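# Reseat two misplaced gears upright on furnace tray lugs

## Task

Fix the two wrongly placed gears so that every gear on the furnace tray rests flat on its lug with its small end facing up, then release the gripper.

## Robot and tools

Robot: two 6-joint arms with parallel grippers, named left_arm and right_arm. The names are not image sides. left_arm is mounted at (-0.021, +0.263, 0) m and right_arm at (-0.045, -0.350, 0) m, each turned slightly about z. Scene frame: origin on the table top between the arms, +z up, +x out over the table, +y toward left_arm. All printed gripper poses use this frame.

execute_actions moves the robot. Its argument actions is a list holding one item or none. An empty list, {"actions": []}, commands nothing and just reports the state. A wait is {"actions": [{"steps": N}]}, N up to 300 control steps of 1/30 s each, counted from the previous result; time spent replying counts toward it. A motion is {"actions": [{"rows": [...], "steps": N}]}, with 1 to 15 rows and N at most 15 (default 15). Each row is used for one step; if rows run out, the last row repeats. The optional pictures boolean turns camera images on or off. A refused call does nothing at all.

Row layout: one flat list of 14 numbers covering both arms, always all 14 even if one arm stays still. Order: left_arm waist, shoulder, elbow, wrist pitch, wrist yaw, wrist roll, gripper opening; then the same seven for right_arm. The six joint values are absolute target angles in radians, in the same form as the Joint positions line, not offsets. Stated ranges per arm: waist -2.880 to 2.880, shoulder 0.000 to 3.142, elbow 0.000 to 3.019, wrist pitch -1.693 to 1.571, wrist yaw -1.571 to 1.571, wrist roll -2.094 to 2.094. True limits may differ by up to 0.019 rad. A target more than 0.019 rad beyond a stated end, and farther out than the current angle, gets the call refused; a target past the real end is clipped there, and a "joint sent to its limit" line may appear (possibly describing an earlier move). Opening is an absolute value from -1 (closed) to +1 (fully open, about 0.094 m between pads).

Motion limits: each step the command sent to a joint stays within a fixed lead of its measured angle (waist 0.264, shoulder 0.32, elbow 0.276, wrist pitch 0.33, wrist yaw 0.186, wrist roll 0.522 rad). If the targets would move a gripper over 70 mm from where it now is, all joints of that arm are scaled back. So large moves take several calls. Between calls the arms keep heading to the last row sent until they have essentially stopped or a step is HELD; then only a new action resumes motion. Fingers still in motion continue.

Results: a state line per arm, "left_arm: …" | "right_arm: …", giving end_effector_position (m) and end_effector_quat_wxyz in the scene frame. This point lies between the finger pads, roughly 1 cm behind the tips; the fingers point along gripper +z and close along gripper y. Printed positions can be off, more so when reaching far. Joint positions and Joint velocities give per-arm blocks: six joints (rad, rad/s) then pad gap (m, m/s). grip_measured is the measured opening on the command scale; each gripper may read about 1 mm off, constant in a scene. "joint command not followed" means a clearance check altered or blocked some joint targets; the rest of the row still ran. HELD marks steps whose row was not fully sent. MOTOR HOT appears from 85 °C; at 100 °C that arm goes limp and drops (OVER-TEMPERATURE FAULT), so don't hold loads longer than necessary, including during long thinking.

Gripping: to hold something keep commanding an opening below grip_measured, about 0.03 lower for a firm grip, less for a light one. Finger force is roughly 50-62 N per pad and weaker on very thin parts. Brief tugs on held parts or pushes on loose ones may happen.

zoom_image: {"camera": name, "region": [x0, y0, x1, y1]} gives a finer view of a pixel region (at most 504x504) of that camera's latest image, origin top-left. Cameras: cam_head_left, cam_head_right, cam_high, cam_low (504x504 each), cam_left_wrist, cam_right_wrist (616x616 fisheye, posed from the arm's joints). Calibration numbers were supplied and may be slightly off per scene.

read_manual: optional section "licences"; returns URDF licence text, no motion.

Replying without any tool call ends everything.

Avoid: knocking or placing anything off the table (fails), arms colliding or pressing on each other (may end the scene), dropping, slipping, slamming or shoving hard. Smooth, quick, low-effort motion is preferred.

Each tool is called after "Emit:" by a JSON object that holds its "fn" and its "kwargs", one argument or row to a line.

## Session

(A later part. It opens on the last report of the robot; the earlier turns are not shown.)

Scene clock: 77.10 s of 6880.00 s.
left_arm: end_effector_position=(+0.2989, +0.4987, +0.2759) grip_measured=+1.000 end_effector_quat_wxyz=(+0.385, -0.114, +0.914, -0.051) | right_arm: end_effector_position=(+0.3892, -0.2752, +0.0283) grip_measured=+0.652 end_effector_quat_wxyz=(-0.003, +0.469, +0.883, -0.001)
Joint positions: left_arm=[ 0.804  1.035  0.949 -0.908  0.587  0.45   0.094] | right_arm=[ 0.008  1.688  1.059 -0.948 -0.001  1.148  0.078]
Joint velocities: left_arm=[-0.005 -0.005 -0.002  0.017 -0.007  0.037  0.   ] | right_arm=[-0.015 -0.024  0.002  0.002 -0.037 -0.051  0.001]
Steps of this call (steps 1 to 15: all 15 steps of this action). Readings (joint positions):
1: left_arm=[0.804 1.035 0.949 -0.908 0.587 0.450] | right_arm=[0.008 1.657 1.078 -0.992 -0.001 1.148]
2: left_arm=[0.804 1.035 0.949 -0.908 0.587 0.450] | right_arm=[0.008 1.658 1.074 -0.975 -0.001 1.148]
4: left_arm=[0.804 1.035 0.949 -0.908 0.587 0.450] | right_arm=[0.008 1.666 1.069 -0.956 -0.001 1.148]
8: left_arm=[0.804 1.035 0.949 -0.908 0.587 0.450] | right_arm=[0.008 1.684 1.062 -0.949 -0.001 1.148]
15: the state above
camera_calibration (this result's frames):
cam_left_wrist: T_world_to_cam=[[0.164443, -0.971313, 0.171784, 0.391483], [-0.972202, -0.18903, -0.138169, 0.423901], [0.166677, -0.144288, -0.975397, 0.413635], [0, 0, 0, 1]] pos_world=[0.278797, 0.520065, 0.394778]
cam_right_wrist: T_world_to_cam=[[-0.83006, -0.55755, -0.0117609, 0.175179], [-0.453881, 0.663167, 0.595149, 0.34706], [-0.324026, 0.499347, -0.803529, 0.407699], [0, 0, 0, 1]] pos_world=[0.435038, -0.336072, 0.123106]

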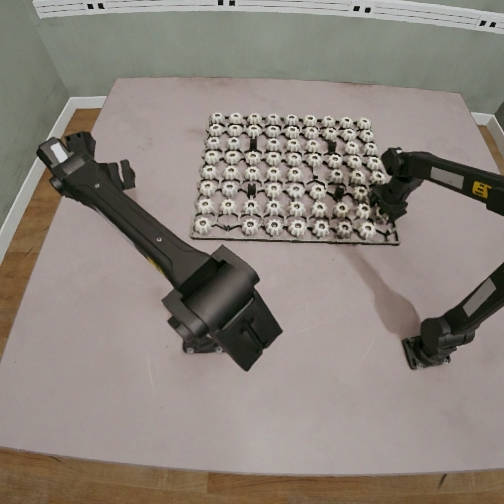

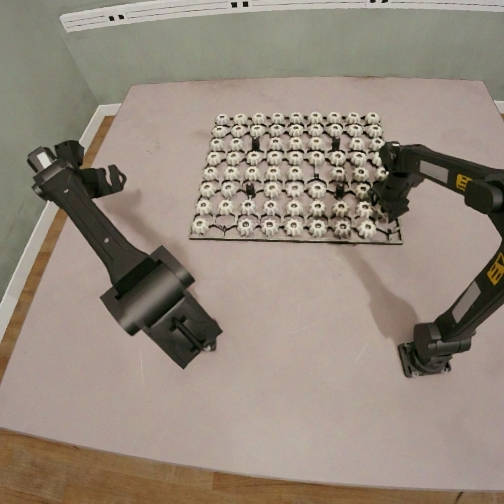

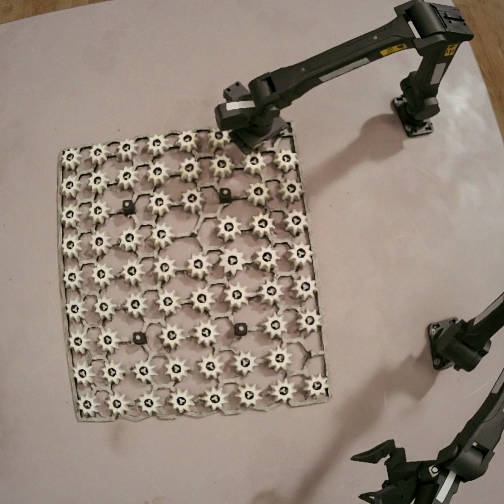

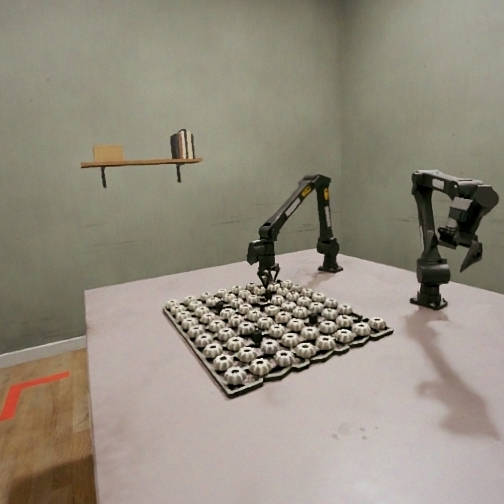

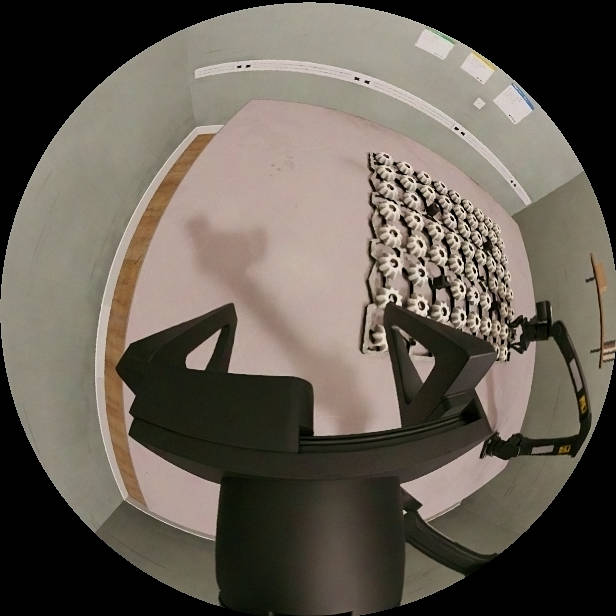

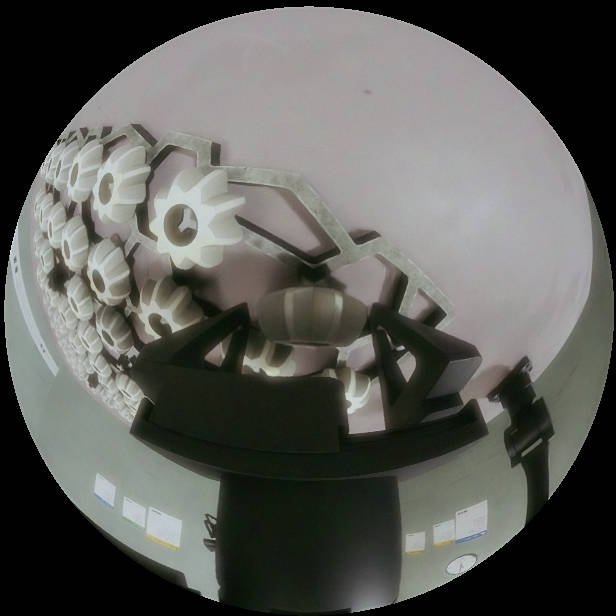

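Grip, lift, move to table at q1≈-0.3, lower.

Emit:
{"fn": "execute_actions", "kwargs": {
  "actions": [
    {"rows":[[0.8,1.035,0.949,-0.908,0.589,0.45,1,0.008,1.688,1.063,-0.94,0,1.16,-0.2]],"steps":15}
  ],
  "pictures": false
}}

Emit:
{"fn": "execute_actions", "kwargs": {
  "actions": [
    {"rows":[[0.8,1.035,0.949,-0.908,0.589,0.45,1,0.008,1.63,1.13,-1.02,0,1.16,-0.2]],"steps":15}
  ],
  "pictures": false
}}

Emit:
{"fn": "execute_actions", "kwargs": {
  "actions": [
    {"rows":[[0.8,1.035,0.949,-0.908,0.589,0.45,1,0.008,1.57,1.16,-1.11,0,1.16,-0.2]],"steps":15}
  ],
  "pictures": false
}}

Emit:
{"fn": "execute_actions", "kwargs": {
  "actions": [
    {"rows":[[0.8,1.035,0.949,-0.908,0.589,0.45,1,-0.3,1.58,1.12,-1.1,0,1.16,-0.2]],"steps":15}
  ],
  "pictures": false
}}

Emit:
{"fn": "execute_actions", "kwargs": {
  "actions": [
    {"rows":[[0.8,1.035,0.949,-0.908,0.589,0.45,1,-0.3,1.655,1.085,-0.988,0,1.16,-0.2]],"steps":15}
  ],
  "pictures": false
}}

Emit:
{"fn": "execute_actions", "kwargs": {
  "actions": [
    {"rows":[[0.8,1.035,0.949,-0.908,0.589,0.45,1,-0.3,1.688,1.063,-0.935,0,1.16,-0.2]],"steps":15}
  ]
}}

Scene clock: 99.67 s of 6880.00 s.
left_arm: end_effector_position=(+0.2989, +0.4987, +0.2759) grip_measured=+1.000 end_effector_quat_wxyz=(+0.385, -0.114, +0.914, -0.051) | right_arm: end_effector_position=(+0.3894, -0.2752, +0.0283) grip_measured=+0.220 end_effector_quat_wxyz=(-0.002, +0.470, +0.883, -0.001)
Joint positions: left_arm=[ 0.804  1.035  0.949 -0.908  0.587  0.45   0.094] | right_arm=[ 0.008  1.688  1.059 -0.947 -0.001  1.149  0.057]
Joint velocities: left_arm=[-0.034 -0.005 -0.007 -0.012 -0.095 -0.051  0.   ] | right_arm=[-0.015 -0.005 -0.002 -0.007 -0.022 -0.007  0.001]
Steps of this call (steps 1 to 15: the robot went on to your last target; steps 16 to 90: nothing new was sent; then 19.07 s passed at rest; steps 91 to 105: all 15 steps of this action). Readings (joint positions):
91: left_arm=[0.804 1.035 0.949 -0.908 0.587 0.450] | right_arm=[0.008 1.688 1.059 -0.948 -0.001 1.148]
92: left_arm=[0.804 1.035 0.949 -0.908 0.587 0.450] | right_arm=[0.008 1.688 1.059 -0.948 -0.001 1.148]
94: left_arm=[0.804 1.035 0.949 -0.908 0.587 0.450] | right_arm=[0.008 1.688 1.059 -0.947 -0.001 1.149]
98: left_arm=[0.804 1.035 0.949 -0.908 0.587 0.450] | right_arm=[0.008 1.688 1.059 -0.947 -0.001 1.149]
105: the state above

Scene clock: 100.17 s of 6880.00 s.
left_arm: end_effector_position=(+0.2989, +0.4987, +0.2759) grip_measured=+1.000 end_effector_quat_wxyz=(+0.385, -0.114, +0.914, -0.051) | right_arm: end_effector_position=(+0.3808, -0.2767, +0.0421) grip_measured=+0.220 end_effector_quat_wxyz=(-0.013, +0.469, +0.883, -0.010)
Joint positions: left_arm=[ 0.804  1.035  0.949 -0.908  0.587  0.45   0.094] | right_arm=[ 0.008  1.661  1.067 -1.009 -0.001  1.149  0.057]
Joint velocities: left_arm=[-0.015 -0.005 -0.017  0.002  0.037  0.022  0.   ] | right_arm=[-0.005 -0.005 -0.007 -0.007 -0.037  0.081  0.001]
Steps of this call (steps 1 to 15: all 15 steps of this action). Readings (joint positions):
1: left_arm=[0.804 1.035 0.949 -0.908 0.587 0.450] | right_arm=[0.008 1.686 1.062 -0.957 -0.001 1.149]
2: left_arm=[0.804 1.035 0.949 -0.908 0.587 0.450] | right_arm=[0.008 1.685 1.064 -0.976 -0.001 1.149]
4: left_arm=[0.804 1.035 0.949 -0.908 0.587 0.450] | right_arm=[0.008 1.677 1.065 -0.999 -0.001 1.149]
8: left_arm=[0.804 1.035 0.949 -0.908 0.587 0.450] | right_arm=[0.008 1.664 1.065 -1.008 -0.001 1.149]
15: the state above

Scene clock: 100.67 s of 6880.00 s.
left_arm: end_effector_position=(+0.2989, +0.4987, +0.2759) grip_measured=+1.000 end_effector_quat_wxyz=(+0.385, -0.114, +0.914, -0.051) | right_arm: end_effector_position=(+0.3799, -0.2769, +0.0847) grip_measured=+0.220 end_effector_quat_wxyz=(-0.005, +0.470, +0.883, -0.004)
Joint positions: left_arm=[ 0.804  1.035  0.949 -0.908  0.587  0.45   0.094] | right_arm=[ 0.008  1.588  1.105 -1.1   -0.001  1.149  0.057]
Joint velocities: left_arm=[-0.015 -0.005 -0.017 -0.007  0.007 -0.007  0.   ] | right_arm=[ 0.005  0.005  0.002 -0.002  0.022  0.007  0.   ]
Steps of this call (steps 1 to 15: all 15 steps of this action). Readings (joint positions):
1: left_arm=[0.804 1.035 0.949 -0.908 0.587 0.450] | right_arm=[0.008 1.659 1.071 -1.023 -0.001 1.149]
2: left_arm=[0.804 1.035 0.949 -0.908 0.587 0.450] | right_arm=[0.008 1.656 1.076 -1.050 -0.001 1.149]
4: left_arm=[0.804 1.035 0.949 -0.908 0.587 0.450] | right_arm=[0.008 1.637 1.081 -1.084 -0.001 1.149]
8: left_arm=[0.804 1.035 0.949 -0.908 0.587 0.450] | right_arm=[0.008 1.598 1.093 -1.099 -0.001 1.149]
15: the state above

Scene clock: 101.17 s of 6880.00 s.
left_arm: end_effector_position=(+0.2989, +0.4987, +0.2759) grip_measured=+1.000 end_effector_quat_wxyz=(+0.385, -0.114, +0.914, -0.051) | right_arm: end_effector_position=(+0.3793, -0.4258, +0.0830) grip_measured=+0.220 end_effector_quat_wxyz=(-0.006, +0.614, +0.789, -0.006)
Joint positions: left_arm=[ 0.804  1.035  0.949 -0.908  0.587  0.45   0.094] | right_arm=[-0.337  1.592  1.105 -1.1    0.005  1.15   0.057]
Joint velocities: left_arm=[-0.005 -0.005  0.007 -0.007  0.007  0.022  0.   ] | right_arm=[ 0.347 -0.005  0.007  0.007 -0.007  0.095  0.   ]
Steps of this call (steps 1 to 15: all 15 steps of this action). Readings (joint positions):
1: left_arm=[0.804 1.035 0.949 -0.908 0.587 0.450] | right_arm=[-0.002 1.588 1.105 -1.100 -0.006 1.149]
2: left_arm=[0.804 1.035 0.949 -0.908 0.587 0.450] | right_arm=[-0.019 1.588 1.105 -1.100 -0.012 1.149]
4: left_arm=[0.804 1.035 0.949 -0.908 0.587 0.450] | right_arm=[-0.088 1.589 1.105 -1.100 -0.012 1.149]
8: left_arm=[0.804 1.035 0.949 -0.908 0.587 0.450] | right_arm=[-0.273 1.592 1.105 -1.100 -0.000 1.149]
15: the state above

Scene clock: 101.67 s of 6880.00 s.
left_arm: end_effector_position=(+0.2989, +0.4987, +0.2759) grip_measured=+1.000 end_effector_quat_wxyz=(+0.385, -0.114, +0.914, -0.051) | right_arm: end_effector_position=(+0.3820, -0.4065, +0.0306) grip_measured=+0.220 end_effector_quat_wxyz=(-0.022, +0.597, +0.802, -0.012)
Joint positions: left_arm=[ 0.804  1.035  0.949 -0.908  0.587  0.45   0.094] | right_arm=[-0.293  1.686  1.064 -0.998 -0.001  1.15   0.057]
Joint velocities: left_arm=[-0.005 -0.005 -0.017  0.007 -0.037 -0.022  0.   ] | right_arm=[-0.005 -0.024 -0.002 -0.002  0.007 -0.081 -0.   ]
Steps of this call (steps 1 to 15: all 15 steps of this action). Readings (joint positions):
1: left_arm=[0.804 1.035 0.949 -0.908 0.587 0.450] | right_arm=[-0.325 1.595 1.101 -1.085 0.004 1.150]
2: left_arm=[0.804 1.035 0.949 -0.908 0.587 0.450] | right_arm=[-0.314 1.600 1.095 -1.055 0.002 1.150]
4: left_arm=[0.804 1.035 0.949 -0.908 0.587 0.450] | right_arm=[-0.298 1.625 1.090 -1.016 0.000 1.150]
8: left_arm=[0.804 1.035 0.949 -0.908 0.587 0.450] | right_arm=[-0.293 1.675 1.075 -1.000 -0.001 1.150]
15: the state above

Scene clock: 102.17 s of 6880.00 s.
left_arm: end_effector_position=(+0.2989, +0.4987, +0.2759) grip_measured=+1.000 end_effector_quat_wxyz=(+0.385, -0.114, +0.914, -0.051) | right_arm: end_effector_position=(+0.3877, -0.4072, +0.0222) grip_measured=+0.220 end_effector_quat_wxyz=(-0.010, +0.597, +0.802, -0.005)
Joint positions: left_arm=[ 0.804  1.035  0.949 -0.908  0.587  0.45   0.094] | right_arm=[-0.293  1.697  1.053 -0.949 -0.001  1.15   0.057]
Joint velocities: left_arm=[-0.005 -0.005 -0.022  0.002 -0.095  0.037  0.   ] | right_arm=[-0.015 -0.024 -0.002 -0.017  0.007 -0.022 -0.   ]
Steps of this call (steps 1 to 15: all 15 steps of this action). Readings (joint positions):
1: left_arm=[0.804 1.035 0.949 -0.908 0.587 0.450] | right_arm=[-0.293 1.686 1.061 -0.991 -0.001 1.150]
2: left_arm=[0.804 1.035 0.949 -0.908 0.587 0.450] | right_arm=[-0.293 1.687 1.058 -0.975 -0.001 1.150]
4: left_arm=[0.804 1.035 0.949 -0.908 0.587 0.450] | right_arm=[-0.293 1.691 1.056 -0.956 -0.001 1.150]
8: left_arm=[0.804 1.035 0.949 -0.908 0.587 0.450] | right_arm=[-0.293 1.697 1.054 -0.949 -0.001 1.150]
15: the state above
camera_calibration (this result's frames):
cam_left_wrist: T_world_to_cam=[[0.164443, -0.971313, 0.171784, 0.391483], [-0.972202, -0.18903, -0.138169, 0.423901], [0.166677, -0.144288, -0.975397, 0.413635], [0, 0, 0, 1]] pos_world=[0.278797, 0.520065, 0.394778]
cam_right_wrist: T_world_to_cam=[[-0.958863, -0.283844, 0.00374049, 0.26129], [-0.224846, 0.767471, 0.60036, 0.391125], [-0.17328, 0.574822, -0.799721, 0.440441], [0, 0, 0, 1]] pos_world=[0.414804, -0.479186, 0.116437]

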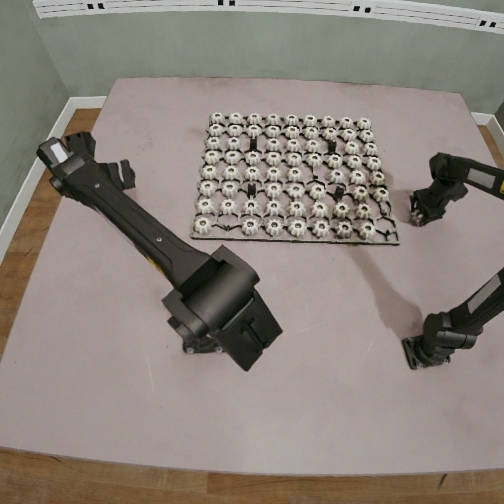

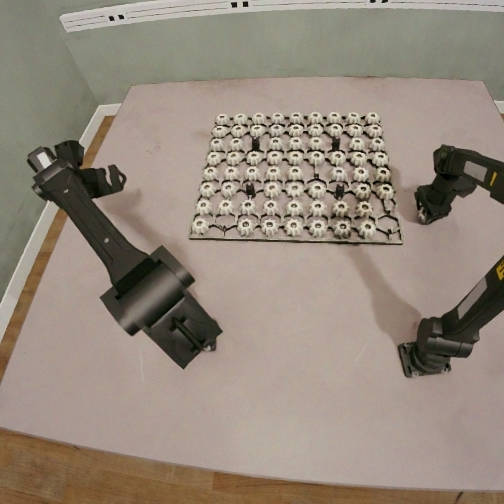

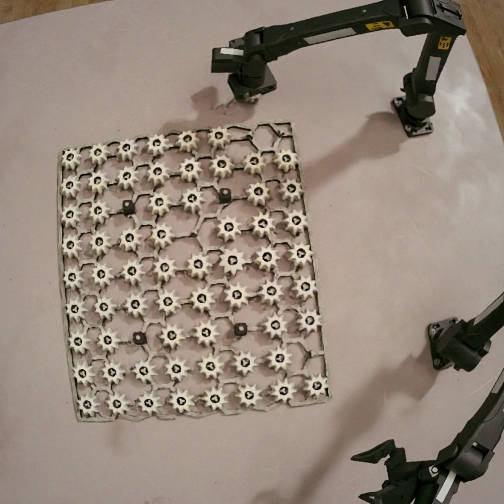

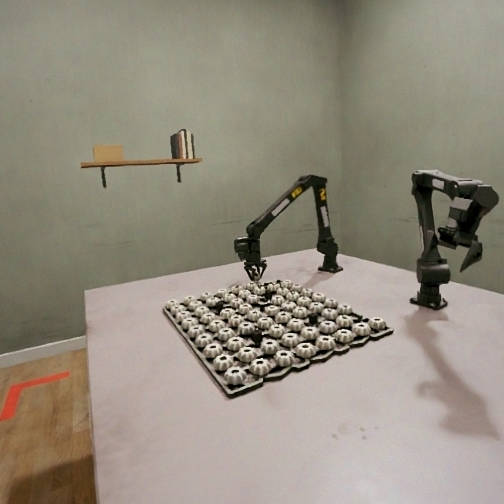

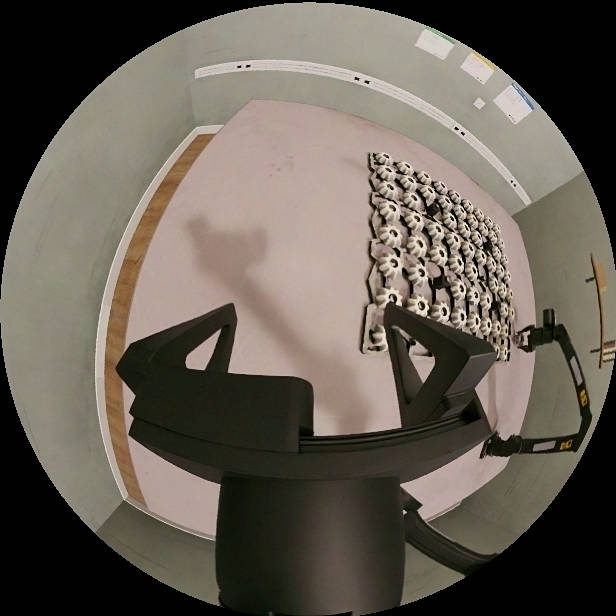

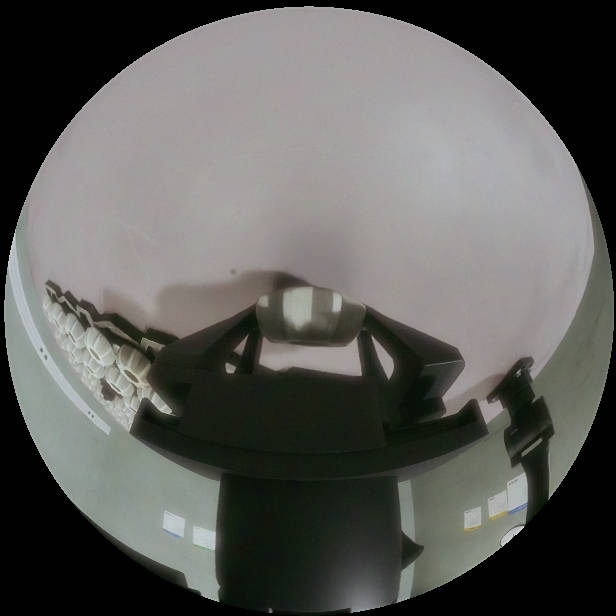

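Release gently so it settles.

Emit:
{"fn": "execute_actions", "kwargs": {
  "actions": [
    {"rows":[[0.8,1.035,0.949,-0.908,0.589,0.45,1,-0.293,1.697,1.053,-0.925,0,1.16,0.26]],"steps":15}
  ],
  "pictures": false
}}

Emit:
{"fn": "execute_actions", "kwargs": {
  "actions": [
    {"rows":[[0.8,1.035,0.949,-0.908,0.589,0.45,1,-0.293,1.697,1.053,-0.925,0,1.16,0.7]],"steps":15}
  ]
}}

Scene clock: 112.43 s of 6880.00 s.
left_arm: end_effector_position=(+0.2989, +0.4987, +0.2759) grip_measured=+1.000 end_effector_quat_wxyz=(+0.385, -0.114, +0.914, -0.051) | right_arm: end_effector_position=(+0.3845, -0.4068, +0.0159) grip_measured=+0.261 end_effector_quat_wxyz=(-0.014, +0.597, +0.802, -0.007)
Joint positions: left_arm=[ 0.804  1.035  0.949 -0.908  0.587  0.45   0.094] | right_arm=[-0.293  1.706  1.043 -0.939 -0.001  1.15   0.059]
Joint velocities: left_arm=[-0.005 -0.015  0.012 -0.002 -0.051 -0.051  0.   ] | right_arm=[-0.015 -0.015 -0.012  0.007  0.037  0.022 -0.   ]
Steps of this call (steps 1 to 15: the robot went on to your last target; steps 16 to 90: nothing new was sent; then 6.77 s passed at rest; steps 91 to 105: all 15 steps of this action). Readings (joint positions):
91: left_arm=[0.804 1.035 0.949 -0.908 0.587 0.450] | right_arm=[-0.293 1.697 1.052 -0.947 -0.001 1.150]
92: left_arm=[0.804 1.035 0.949 -0.908 0.587 0.450] | right_arm=[-0.293 1.697 1.050 -0.943 -0.001 1.150]
94: left_arm=[0.804 1.035 0.949 -0.908 0.587 0.450] | right_arm=[-0.293 1.699 1.047 -0.939 -0.001 1.150]
98: left_arm=[0.804 1.035 0.949 -0.908 0.587 0.450] | right_arm=[-0.293 1.704 1.043 -0.939 -0.001 1.150]
105: the state above

Scene clock: 112.93 s of 6880.00 s.
left_arm: end_effector_position=(+0.2989, +0.4987, +0.2759) grip_measured=+1.000 end_effector_quat_wxyz=(+0.385, -0.114, +0.914, -0.051) | right_arm: end_effector_position=(+0.3849, -0.4068, +0.0158) grip_measured=+0.698 end_effector_quat_wxyz=(-0.013, +0.597, +0.802, -0.007)
Joint positions: left_arm=[ 0.804  1.035  0.949 -0.908  0.587  0.45   0.094] | right_arm=[-0.293  1.706  1.043 -0.937 -0.001  1.15   0.08 ]
Joint velocities: left_arm=[-0.005 -0.005 -0.007 -0.017 -0.066 -0.022  0.   ] | right_arm=[-0.005 -0.015 -0.007 -0.007 -0.022 -0.022 -0.001]
Steps of this call (steps 1 to 15: all 15 steps of this action). Readings (joint positions):
1: left_arm=[0.804 1.035 0.949 -0.908 0.587 0.450] | right_arm=[-0.293 1.706 1.043 -0.939 -0.001 1.150]
2: left_arm=[0.804 1.035 0.949 -0.908 0.587 0.450] | right_arm=[-0.293 1.706 1.043 -0.938 -0.001 1.150]
4: left_arm=[0.804 1.035 0.949 -0.908 0.587 0.450] | right_arm=[-0.293 1.706 1.043 -0.937 -0.001 1.150]
8: left_arm=[0.804 1.035 0.949 -0.908 0.587 0.450] | right_arm=[-0.293 1.706 1.043 -0.937 -0.001 1.150]
15: the state above
camera_calibration (this result's frames):
cam_left_wrist: T_world_to_cam=[[0.164443, -0.971313, 0.171784, 0.391483], [-0.972202, -0.18903, -0.138169, 0.423901], [0.166677, -0.144288, -0.975397, 0.413635], [0, 0, 0, 1]] pos_world=[0.278797, 0.520065, 0.394778]
cam_right_wrist: T_world_to_cam=[[-0.95882, -0.28385, 0.00966733, 0.258621], [-0.220979, 0.766965, 0.602439, 0.392286], [-0.178417, 0.575494, -0.798107, 0.436909], [0, 0, 0, 1]] pos_world=[0.41261, -0.478899, 0.109871]

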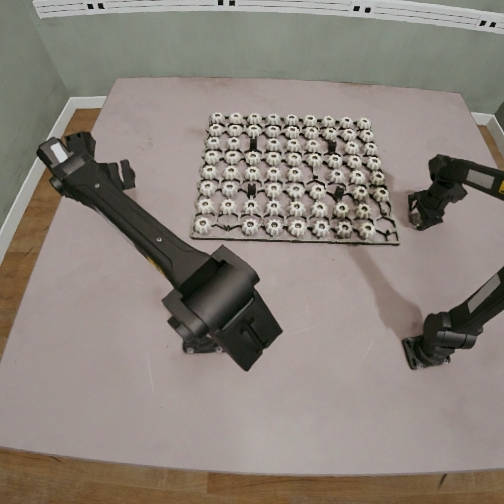

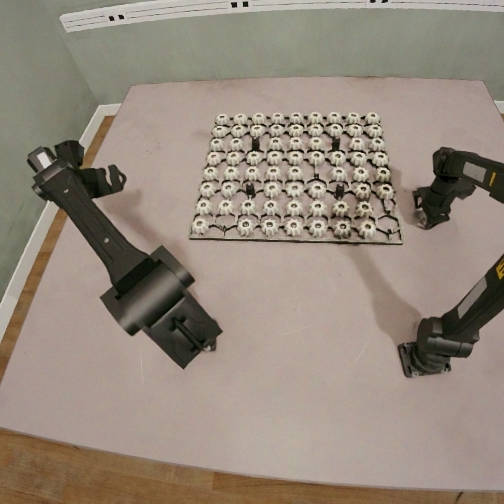

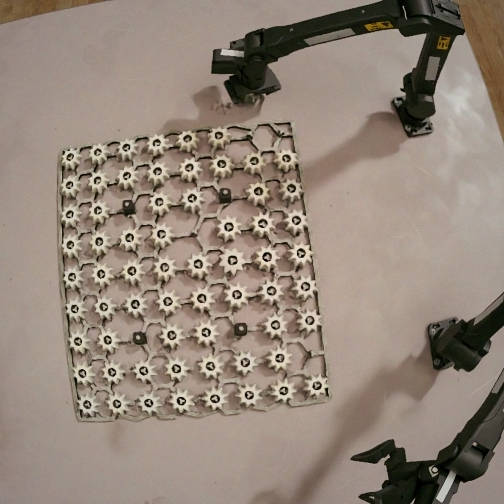

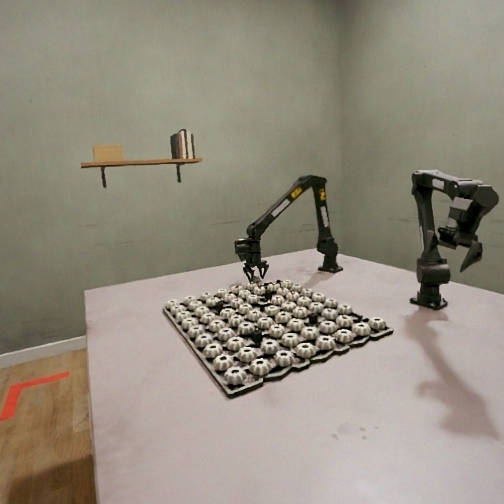

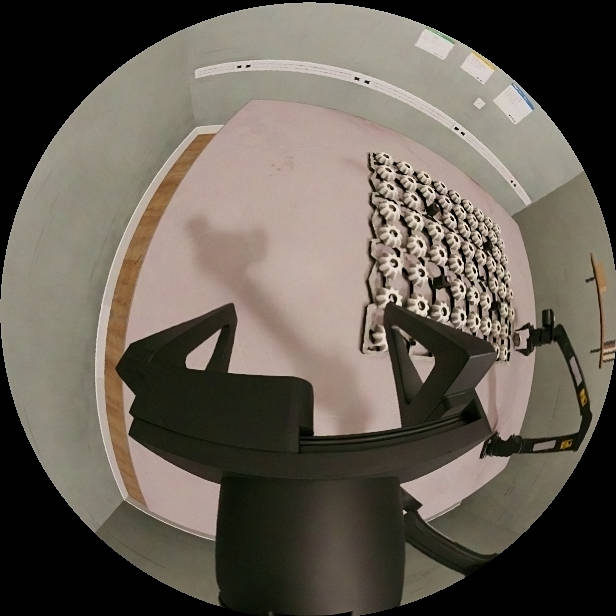

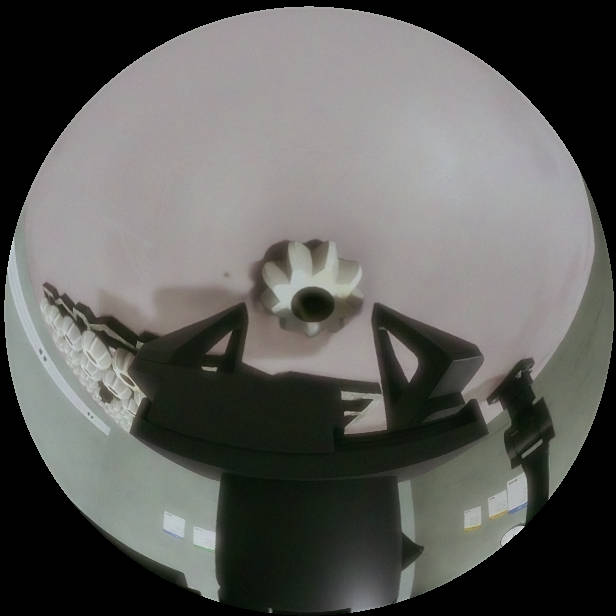

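Emit:
{"fn": "execute_actions", "kwargs": {
  "actions": [
    {"rows":[[0.8,1.035,0.949,-0.908,0.589,0.45,1,-0.355,1.70,1.07,-0.885,0,1.16,0.8]],"steps":15}
  ],
  "pictures": false
}}

Emit:
{"fn": "execute_actions", "kwargs": {
  "actions": [
    {"rows":[[0.8,1.035,0.949,-0.908,0.589,0.45,1,-0.35,1.70,1.07,-0.885,0,1.16,-0.2]],"steps":15}
  ]
}}

Scene clock: 124.83 s of 6880.00 s.
left_arm: end_effector_position=(+0.2989, +0.4987, +0.2759) grip_measured=+1.000 end_effector_quat_wxyz=(+0.385, -0.114, +0.914, -0.051) | right_arm: end_effector_position=(+0.3894, -0.4379, +0.0157) grip_measured=+0.798 end_effector_quat_wxyz=(+0.004, +0.624, +0.781, +0.003)
Joint positions: left_arm=[ 0.804  1.035  0.949 -0.908  0.587  0.45   0.094] | right_arm=[-0.362  1.706  1.043 -0.898 -0.001  1.15   0.084]
Joint velocities: left_arm=[-0.005  0.005 -0.007 -0.002 -0.066 -0.007  0.   ] | right_arm=[-0.015 -0.005 -0.007 -0.032 -0.007  0.007  0.001]
Steps of this call (steps 1 to 15: the robot went on to your last target; steps 16 to 90: nothing new was sent; then 8.40 s passed at rest; steps 91 to 105: all 15 steps of this action). Readings (joint positions):
91: left_arm=[0.804 1.035 0.949 -0.908 0.587 0.450] | right_arm=[-0.297 1.706 1.043 -0.931 -0.001 1.150]
92: left_arm=[0.804 1.035 0.949 -0.908 0.587 0.450] | right_arm=[-0.303 1.706 1.043 -0.920 -0.001 1.150]
94: left_arm=[0.804 1.035 0.949 -0.908 0.587 0.450] | right_arm=[-0.326 1.706 1.043 -0.904 -0.001 1.150]
98: left_arm=[0.804 1.035 0.949 -0.908 0.587 0.450] | right_arm=[-0.361 1.706 1.043 -0.899 -0.001 1.150]
105: the state above

Scene clock: 125.33 s of 6880.00 s.
left_arm: end_effector_position=(+0.2989, +0.4987, +0.2759) grip_measured=+1.000 end_effector_quat_wxyz=(+0.385, -0.114, +0.914, -0.051) | right_arm: end_effector_position=(+0.3904, -0.4369, +0.0158) grip_measured=+0.080 end_effector_quat_wxyz=(+0.006, +0.623, +0.782, +0.003)
Joint positions: left_arm=[ 0.804  1.035  0.949 -0.908  0.587  0.45   0.094] | right_arm=[-0.359  1.706  1.043 -0.895  0.     1.151  0.051]
Joint velocities: left_arm=[-0.015  0.005 -0.027 -0.002  0.007  0.007  0.   ] | right_arm=[ 0.005 -0.015 -0.007 -0.012  0.037 -0.022  0.001]
Steps of this call (steps 1 to 15: all 15 steps of this action). Readings (joint positions):
1: left_arm=[0.804 1.035 0.949 -0.908 0.587 0.450] | right_arm=[-0.361 1.706 1.043 -0.898 -0.001 1.150]
2: left_arm=[0.804 1.035 0.949 -0.908 0.587 0.450] | right_arm=[-0.361 1.706 1.043 -0.898 -0.001 1.150]
4: left_arm=[0.804 1.035 0.949 -0.908 0.587 0.450] | right_arm=[-0.359 1.706 1.043 -0.896 0.000 1.151]
8: left_arm=[0.804 1.035 0.949 -0.908 0.587 0.450] | right_arm=[-0.359 1.706 1.043 -0.895 0.000 1.151]
15: the state above
camera_calibration (this result's frames):
cam_left_wrist: T_world_to_cam=[[0.164443, -0.971313, 0.171784, 0.391483], [-0.972202, -0.18903, -0.138169, 0.423901], [0.166677, -0.144288, -0.975397, 0.413635], [0, 0, 0, 1]] pos_world=[0.278797, 0.520065, 0.394778]
cam_right_wrist: T_world_to_cam=[[-0.975067, -0.22009, -0.0283735, 0.290153], [-0.194338, 0.785174, 0.587991, 0.414386], [-0.107133, 0.578845, -0.808369, 0.428905], [0, 0, 0, 1]] pos_world=[0.409399, -0.509775, 0.111291]

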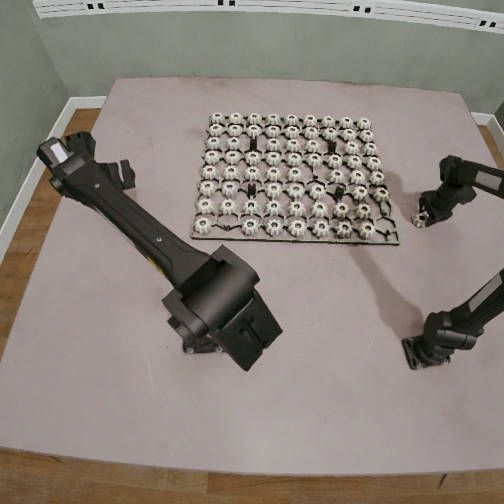

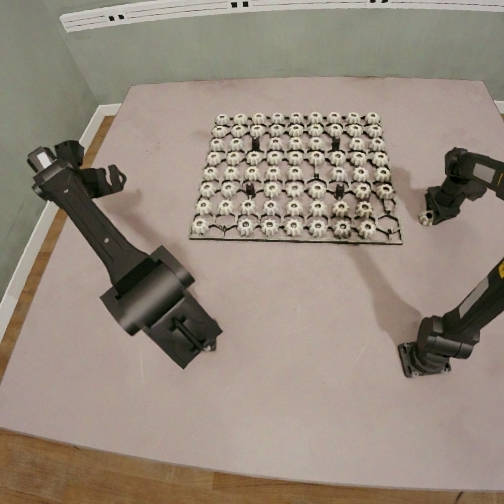

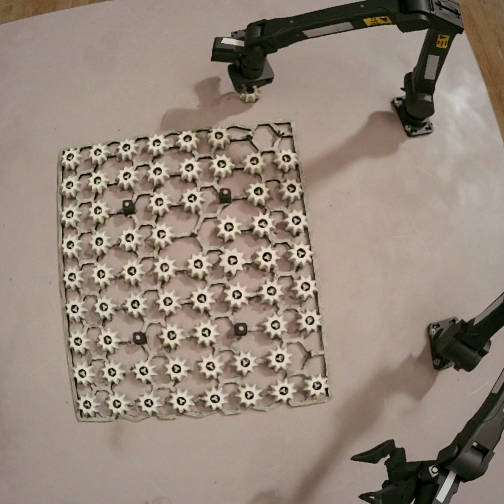

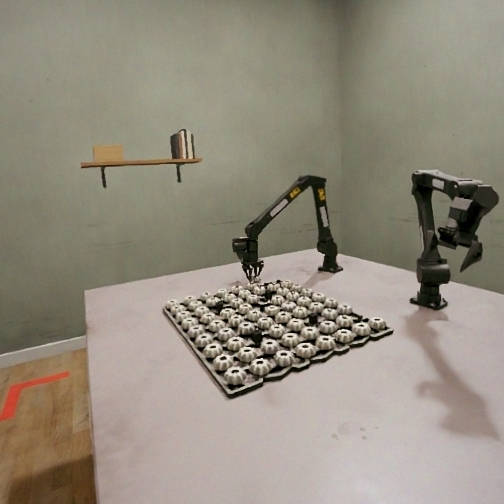

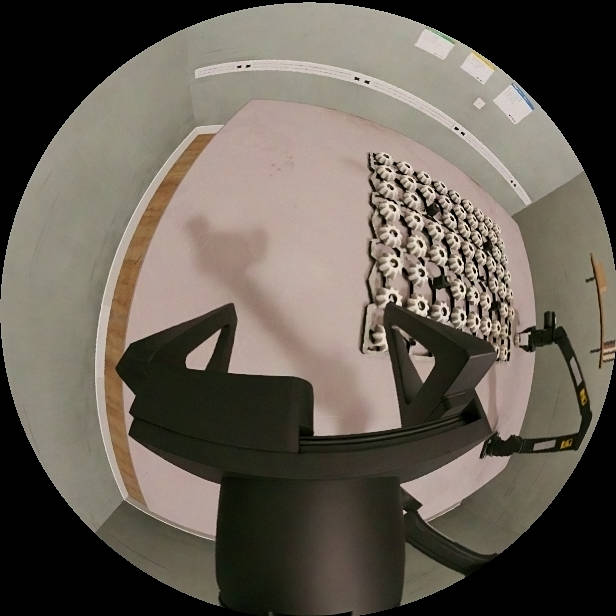

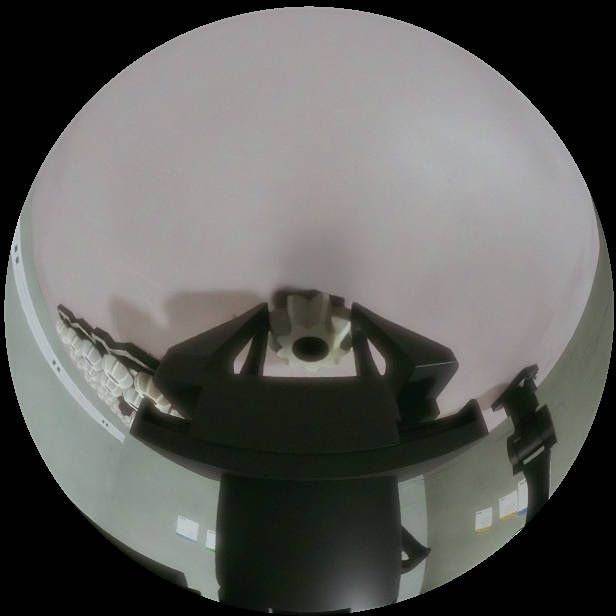

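Emit:
{"fn": "execute_actions", "kwargs": {
  "actions": [
    {"rows":[[0.8,1.035,0.949,-0.908,0.589,0.45,1,-0.359,1.70,1.07,-0.885,0,1.16,0.6]],"steps":8}
  ],
  "pictures": false
}}

Emit:
{"fn": "execute_actions", "kwargs": {
  "actions": [
    {"rows":[[0.8,1.035,0.949,-0.908,0.589,0.45,1,-0.335,1.70,1.07,-0.885,0,1.16,0.6]],"steps":12}
  ],
  "pictures": false
}}

Emit:
{"fn": "execute_actions", "kwargs": {
  "actions": [
    {"rows":[[0.8,1.035,0.949,-0.908,0.589,0.45,1,-0.34,1.70,1.07,-0.885,0,1.16,-0.2]],"steps":15}
  ],
  "pictures": false
}}

Scene clock: 136.83 s of 6880.00 s.
left_arm: end_effector_position=(+0.2989, +0.4987, +0.2759) grip_measured=+1.000 end_effector_quat_wxyz=(+0.385, -0.114, +0.914, -0.051) | right_arm: end_effector_position=(+0.3904, -0.4369, +0.0158) grip_measured=+0.598 end_effector_quat_wxyz=(+0.006, +0.623, +0.782, +0.003)
Joint positions: left_arm=[ 0.804  1.035  0.949 -0.908  0.587  0.45   0.094] | right_arm=[-0.359  1.706  1.043 -0.895  0.     1.151  0.075]
Joint velocities: left_arm=[-0.005  0.005  0.007 -0.007 -0.022 -0.037  0.   ] | right_arm=[-0.015 -0.005  0.002 -0.017  0.022 -0.081 -0.   ]
Steps of this call (steps 1 to 15: the robot went on to your last target; steps 16 to 90: nothing new was sent; then 8.23 s passed at rest; steps 91 to 98: all 8 steps of this action). Readings (joint positions):
91: left_arm=[0.804 1.035 0.949 -0.908 0.587 0.450] | right_arm=[-0.359 1.706 1.043 -0.895 0.000 1.151]
92: left_arm=[0.804 1.035 0.949 -0.908 0.587 0.450] | right_arm=[-0.359 1.706 1.043 -0.895 0.000 1.151]
94: left_arm=[0.804 1.035 0.949 -0.908 0.587 0.450] | right_arm=[-0.359 1.706 1.043 -0.895 0.000 1.151]
98: the state above

Scene clock: 137.23 s of 6880.00 s.
left_arm: end_effector_position=(+0.2989, +0.4987, +0.2759) grip_measured=+1.000 end_effector_quat_wxyz=(+0.385, -0.114, +0.914, -0.051) | right_arm: end_effector_position=(+0.3921, -0.4279, +0.0158) grip_measured=+0.598 end_effector_quat_wxyz=(+0.006, +0.615, +0.788, +0.003)
Joint positions: left_arm=[ 0.804  1.035  0.949 -0.908  0.587  0.45   0.094] | right_arm=[-0.338  1.706  1.043 -0.895  0.     1.151  0.075]
Joint velocities: left_arm=[ 0.015 -0.005 -0.002  0.022 -0.066 -0.051  0.   ] | right_arm=[-0.005  0.005 -0.022 -0.012 -0.051  0.037  0.001]
Steps of this call (steps 1 to 12: all 12 steps of this action). Readings (joint positions):
1: left_arm=[0.804 1.035 0.949 -0.908 0.587 0.450] | right_arm=[-0.358 1.706 1.043 -0.895 0.000 1.151]
2: left_arm=[0.804 1.035 0.949 -0.908 0.587 0.450] | right_arm=[-0.356 1.706 1.043 -0.895 0.000 1.151]
4: left_arm=[0.804 1.035 0.949 -0.908 0.587 0.450] | right_arm=[-0.349 1.706 1.043 -0.895 0.000 1.151]
8: left_arm=[0.804 1.035 0.949 -0.908 0.587 0.450] | right_arm=[-0.339 1.706 1.043 -0.895 0.000 1.151]
12: the state above

Scene clock: 137.73 s of 6880.00 s.
left_arm: end_effector_position=(+0.2989, +0.4987, +0.2759) grip_measured=+1.000 end_effector_quat_wxyz=(+0.385, -0.114, +0.914, -0.051) | right_arm: end_effector_position=(+0.3923, -0.4280, +0.0158) grip_measured=+0.084 end_effector_quat_wxyz=(+0.006, +0.616, +0.788, +0.003)
Joint positions: left_arm=[ 0.804  1.035  0.949 -0.908  0.587  0.45   0.094] | right_arm=[-0.338  1.706  1.043 -0.894 -0.     1.151  0.051]
Joint velocities: left_arm=[-0.015  0.005 -0.007 -0.007 -0.037  0.007  0.   ] | right_arm=[-0.005  0.005 -0.002 -0.022 -0.066 -0.051 -0.001]
Steps of this call (steps 1 to 15: all 15 steps of this action). Readings (joint positions):
1: left_arm=[0.804 1.035 0.949 -0.908 0.587 0.450] | right_arm=[-0.338 1.706 1.043 -0.895 0.000 1.151]
2: left_arm=[0.804 1.035 0.949 -0.908 0.587 0.450] | right_arm=[-0.338 1.706 1.043 -0.895 0.003 1.151]
4: left_arm=[0.804 1.035 0.949 -0.908 0.587 0.450] | right_arm=[-0.338 1.706 1.043 -0.894 0.000 1.151]
8: left_arm=[0.804 1.035 0.949 -0.908 0.587 0.450] | right_arm=[-0.338 1.706 1.043 -0.894 -0.000 1.151]
15: the state above

Emit:
{"fn": "execute_actions", "kwargs": {
  "actions": [
    {"rows":[[0.8,1.035,0.949,-0.908,0.589,0.45,1,-0.338,1.62,1.15,-1.0,0,1.16,-0.2]],"steps":15}
  ],
  "pictures": false
}}

Emit:
{"fn": "execute_actions", "kwargs": {
  "actions": [
    {"rows":[[0.8,1.035,0.949,-0.908,0.589,0.45,1,-0.338,1.56,1.2,-1.14,0,0.3,-0.2]],"steps":15}
  ],
  "pictures": false
}}

Emit:
{"fn": "execute_actions", "kwargs": {
  "actions": [
    {"rows":[[0.8,1.035,0.949,-0.908,0.589,0.45,1,-0.15,1.58,1.2,-1.13,0,-0.65,-0.2]],"steps":15}
  ],
  "pictures": false
}}

Emit:
{"fn": "execute_actions", "kwargs": {
  "actions": [
    {"rows":[[0.8,1.035,0.949,-0.908,0.589,0.45,1,-0.03,1.58,1.2,-1.13,0,-0.65,-0.2]],"steps":15}
  ],
  "pictures": false
}}

Emit:
{"fn": "execute_actions", "kwargs": {
  "actions": [
    {"steps":25}
  ]
}}

Scene clock: 155.40 s of 6880.00 s.
left_arm: end_effector_position=(+0.2989, +0.4987, +0.2759) grip_measured=+1.000 end_effector_quat_wxyz=(+0.385, -0.114, +0.914, -0.051) | right_arm: end_effector_position=(+0.3998, -0.4294, +0.0605) grip_measured=+0.084 end_effector_quat_wxyz=(+0.017, +0.616, +0.788, +0.009)
Joint positions: left_arm=[ 0.804  1.035  0.949 -0.908  0.587  0.45   0.094] | right_arm=[-0.338  1.64   1.097 -0.99  -0.     1.151  0.051]
Joint velocities: left_arm=[-0.015  0.005  0.002 -0.002 -0.037 -0.066  0.   ] | right_arm=[-0.005  0.015  0.007 -0.027  0.037 -0.007 -0.   ]
Steps of this call (steps 1 to 15: the robot went on to your last target; steps 16 to 90: nothing new was sent; then 14.17 s passed at rest; steps 91 to 105: all 15 steps of this action). Readings (joint positions):
91: left_arm=[0.804 1.035 0.949 -0.908 0.587 0.450] | right_arm=[-0.338 1.703 1.048 -0.909 -0.000 1.151]
92: left_arm=[0.804 1.035 0.949 -0.908 0.587 0.450] | right_arm=[-0.338 1.701 1.056 -0.937 -0.000 1.151]
94: left_arm=[0.804 1.035 0.949 -0.908 0.587 0.450] | right_arm=[-0.338 1.686 1.067 -0.973 -0.000 1.151]
98: left_arm=[0.804 1.035 0.949 -0.908 0.587 0.450] | right_arm=[-0.338 1.652 1.086 -0.988 -0.000 1.151]
105: the state above

Scene clock: 155.90 s of 6880.00 s.
left_arm: end_effector_position=(+0.2989, +0.4987, +0.2759) grip_measured=+1.000 end_effector_quat_wxyz=(+0.385, -0.114, +0.914, -0.051) | right_arm: end_effector_position=(+0.3875, -0.4272, +0.1002) grip_measured=+0.084 end_effector_quat_wxyz=(+0.001, +0.261, +0.965, +0.000)
Joint positions: left_arm=[ 0.804  1.035  0.949 -0.908  0.587  0.45   0.094] | right_arm=[-0.338  1.58   1.141 -1.129 -0.     0.353  0.051]
Joint velocities: left_arm=[ 0.005 -0.005 -0.002 -0.017 -0.125 -0.051  0.   ] | right_arm=[ 0.005  0.005  0.002  0.007 -0.081 -0.286  0.   ]
Steps of this call (steps 1 to 15: all 15 steps of this action). Readings (joint positions):
1: left_arm=[0.804 1.035 0.949 -0.908 0.587 0.450] | right_arm=[-0.338 1.638 1.103 -1.013 -0.000 1.077]
2: left_arm=[0.804 1.035 0.949 -0.908 0.587 0.450] | right_arm=[-0.338 1.637 1.112 -1.055 -0.000 0.979]
4: left_arm=[0.804 1.035 0.949 -0.908 0.587 0.450] | right_arm=[-0.338 1.621 1.120 -1.106 -0.000 0.784]
8: left_arm=[0.804 1.035 0.949 -0.908 0.587 0.450] | right_arm=[-0.338 1.588 1.131 -1.128 -0.000 0.506]
15: the state above

Scene clock: 156.40 s of 6880.00 s.
left_arm: end_effector_position=(+0.2989, +0.4987, +0.2759) grip_measured=+1.000 end_effector_quat_wxyz=(+0.385, -0.114, +0.914, -0.051) | right_arm: end_effector_position=(+0.3938, -0.3378, +0.0962) grip_measured=+0.084 end_effector_quat_wxyz=(-0.003, -0.297, +0.955, +0.002)
Joint positions: left_arm=[ 0.804  1.035  0.949 -0.908  0.587  0.45   0.094] | right_arm=[-0.135  1.59   1.141 -1.129 -0.003 -0.574  0.051]
Joint velocities: left_arm=[ 0.005 -0.005  0.002 -0.002  0.037 -0.007  0.   ] | right_arm=[-0.23  -0.015 -0.017  0.007  0.051 -0.447 -0.   ]
Steps of this call (steps 1 to 15: all 15 steps of this action). Readings (joint positions):
1: left_arm=[0.804 1.035 0.949 -0.908 0.587 0.450] | right_arm=[-0.330 1.580 1.141 -1.129 0.004 0.293]
2: left_arm=[0.804 1.035 0.949 -0.908 0.587 0.450] | right_arm=[-0.314 1.581 1.141 -1.129 0.010 0.216]
4: left_arm=[0.804 1.035 0.949 -0.908 0.587 0.450] | right_arm=[-0.253 1.583 1.141 -1.129 0.009 0.039]
8: left_arm=[0.804 1.035 0.949 -0.908 0.587 0.450] | right_arm=[-0.127 1.589 1.141 -1.129 -0.005 -0.328]
15: the state above

Scene clock: 156.90 s of 6880.00 s.
left_arm: end_effector_position=(+0.2989, +0.4987, +0.2759) grip_measured=+1.000 end_effector_quat_wxyz=(+0.385, -0.114, +0.914, -0.051) | right_arm: end_effector_position=(+0.3895, -0.2875, +0.0962) grip_measured=+0.084 end_effector_quat_wxyz=(-0.003, -0.380, +0.925, +0.002)
Joint positions: left_arm=[ 0.804  1.035  0.949 -0.908  0.587  0.45   0.094] | right_arm=[-0.02   1.59   1.141 -1.129 -0.003 -0.636  0.051]
Joint velocities: left_arm=[-0.015 -0.005 -0.007 -0.002 -0.022 -0.037  0.   ] | right_arm=[-0.103  0.005 -0.002 -0.007  0.022 -0.007 -0.   ]
Steps of this call (steps 1 to 15: all 15 steps of this action). Readings (joint positions):
1: left_arm=[0.804 1.035 0.949 -0.908 0.587 0.450] | right_arm=[-0.136 1.590 1.141 -1.129 0.002 -0.586]
2: left_arm=[0.804 1.035 0.949 -0.908 0.587 0.450] | right_arm=[-0.129 1.590 1.141 -1.129 0.007 -0.596]
4: left_arm=[0.804 1.035 0.949 -0.908 0.587 0.450] | right_arm=[-0.093 1.590 1.141 -1.129 0.007 -0.611]
8: left_arm=[0.804 1.035 0.949 -0.908 0.587 0.450] | right_arm=[-0.018 1.590 1.141 -1.129 -0.003 -0.627]
15: the state above

Scene clock: 157.73 s of 6880.00 s.
left_arm: end_effector_position=(+0.2989, +0.4987, +0.2759) grip_measured=+1.000 end_effector_quat_wxyz=(+0.385, -0.114, +0.914, -0.051) | right_arm: end_effector_position=(+0.3899, -0.2907, +0.0962) grip_measured=+0.084 end_effector_quat_wxyz=(-0.003, -0.377, +0.926, +0.002)
Joint positions: left_arm=[ 0.804  1.035  0.949 -0.908  0.587  0.45   0.094] | right_arm=[-0.027  1.59   1.141 -1.129 -0.002 -0.638  0.051]
Joint velocities: left_arm=[-0.024 -0.015 -0.007  0.002  0.11  -0.081  0.   ] | right_arm=[ 0.005  0.005  0.007 -0.017  0.007  0.051  0.001]
Steps of this call (steps 1 to 15: the robot went on to your last target; steps 16 to 25: nothing new was sent). Readings (joint positions):
1: left_arm=[0.804 1.035 0.949 -0.908 0.587 0.450] | right_arm=[-0.023 1.590 1.141 -1.129 -0.003 -0.636]
2: left_arm=[0.804 1.035 0.949 -0.908 0.587 0.450] | right_arm=[-0.025 1.590 1.141 -1.129 -0.002 -0.636]
4: left_arm=[0.804 1.035 0.949 -0.908 0.587 0.450] | right_arm=[-0.027 1.590 1.141 -1.129 -0.002 -0.637]
8: left_arm=[0.804 1.035 0.949 -0.908 0.587 0.450] | right_arm=[-0.027 1.590 1.141 -1.129 -0.002 -0.637]
25: the state above
All arms were judged still, so your last target was given up. Only a new action makes them travel on or press farther. Fingers that are still opening or closing keep moving.
camera_calibration (this result's frames):
cam_left_wrist: T_world_to_cam=[[0.164443, -0.971313, 0.171784, 0.391483], [-0.972202, -0.18903, -0.138169, 0.423901], [0.166677, -0.144288, -0.975397, 0.413635], [0, 0, 0, 1]] pos_world=[0.278797, 0.520065, 0.394778]
cam_right_wrist: T_world_to_cam=[[0.696556, -0.717137, -0.0228966, -0.472662], [-0.566342, -0.569121, 0.596119, 0.00278794], [-0.44053, -0.402263, -0.80257, 0.253557], [0, 0, 0, 1]] pos_world=[0.442514, -0.23538, 0.191013]

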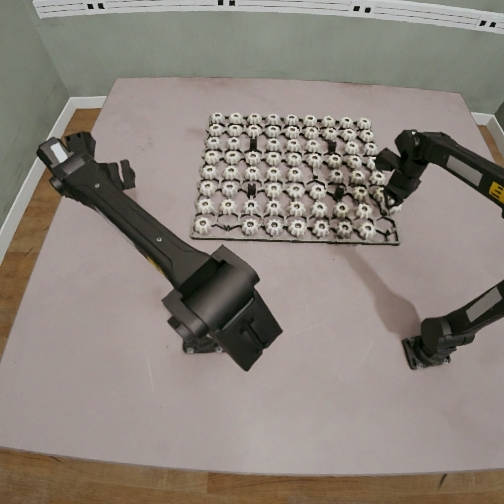

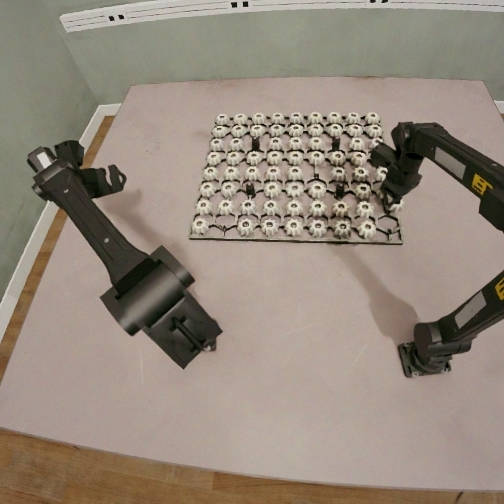

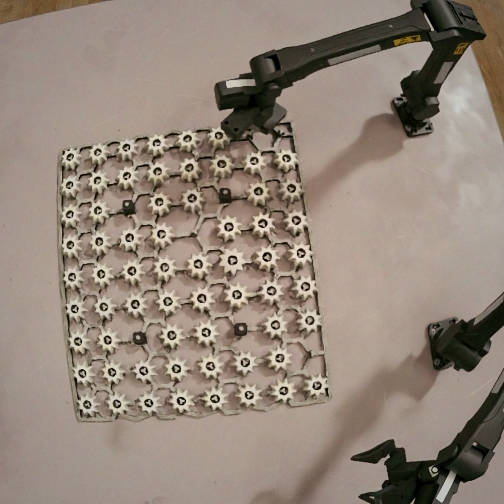

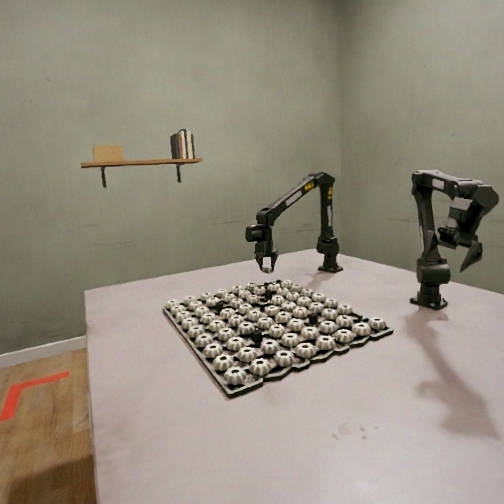

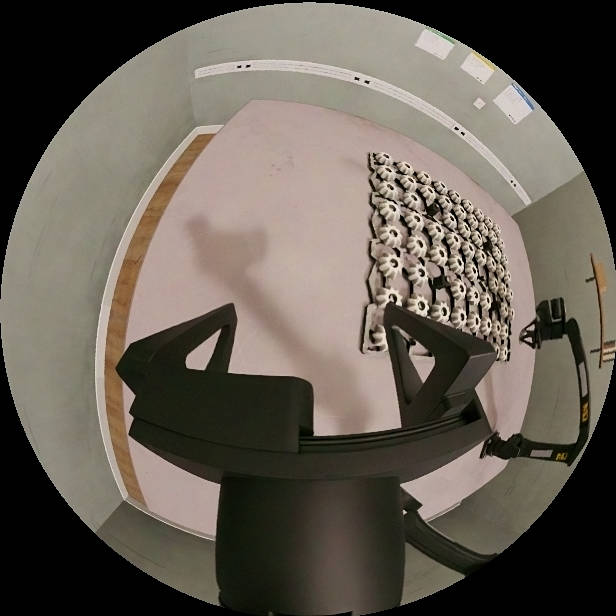

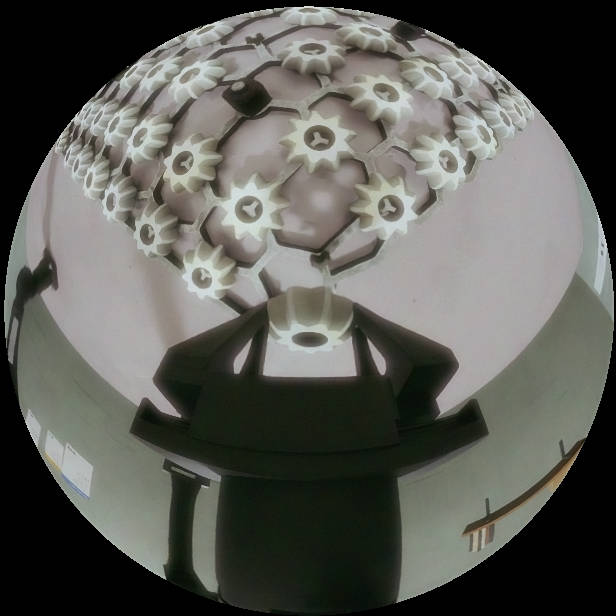

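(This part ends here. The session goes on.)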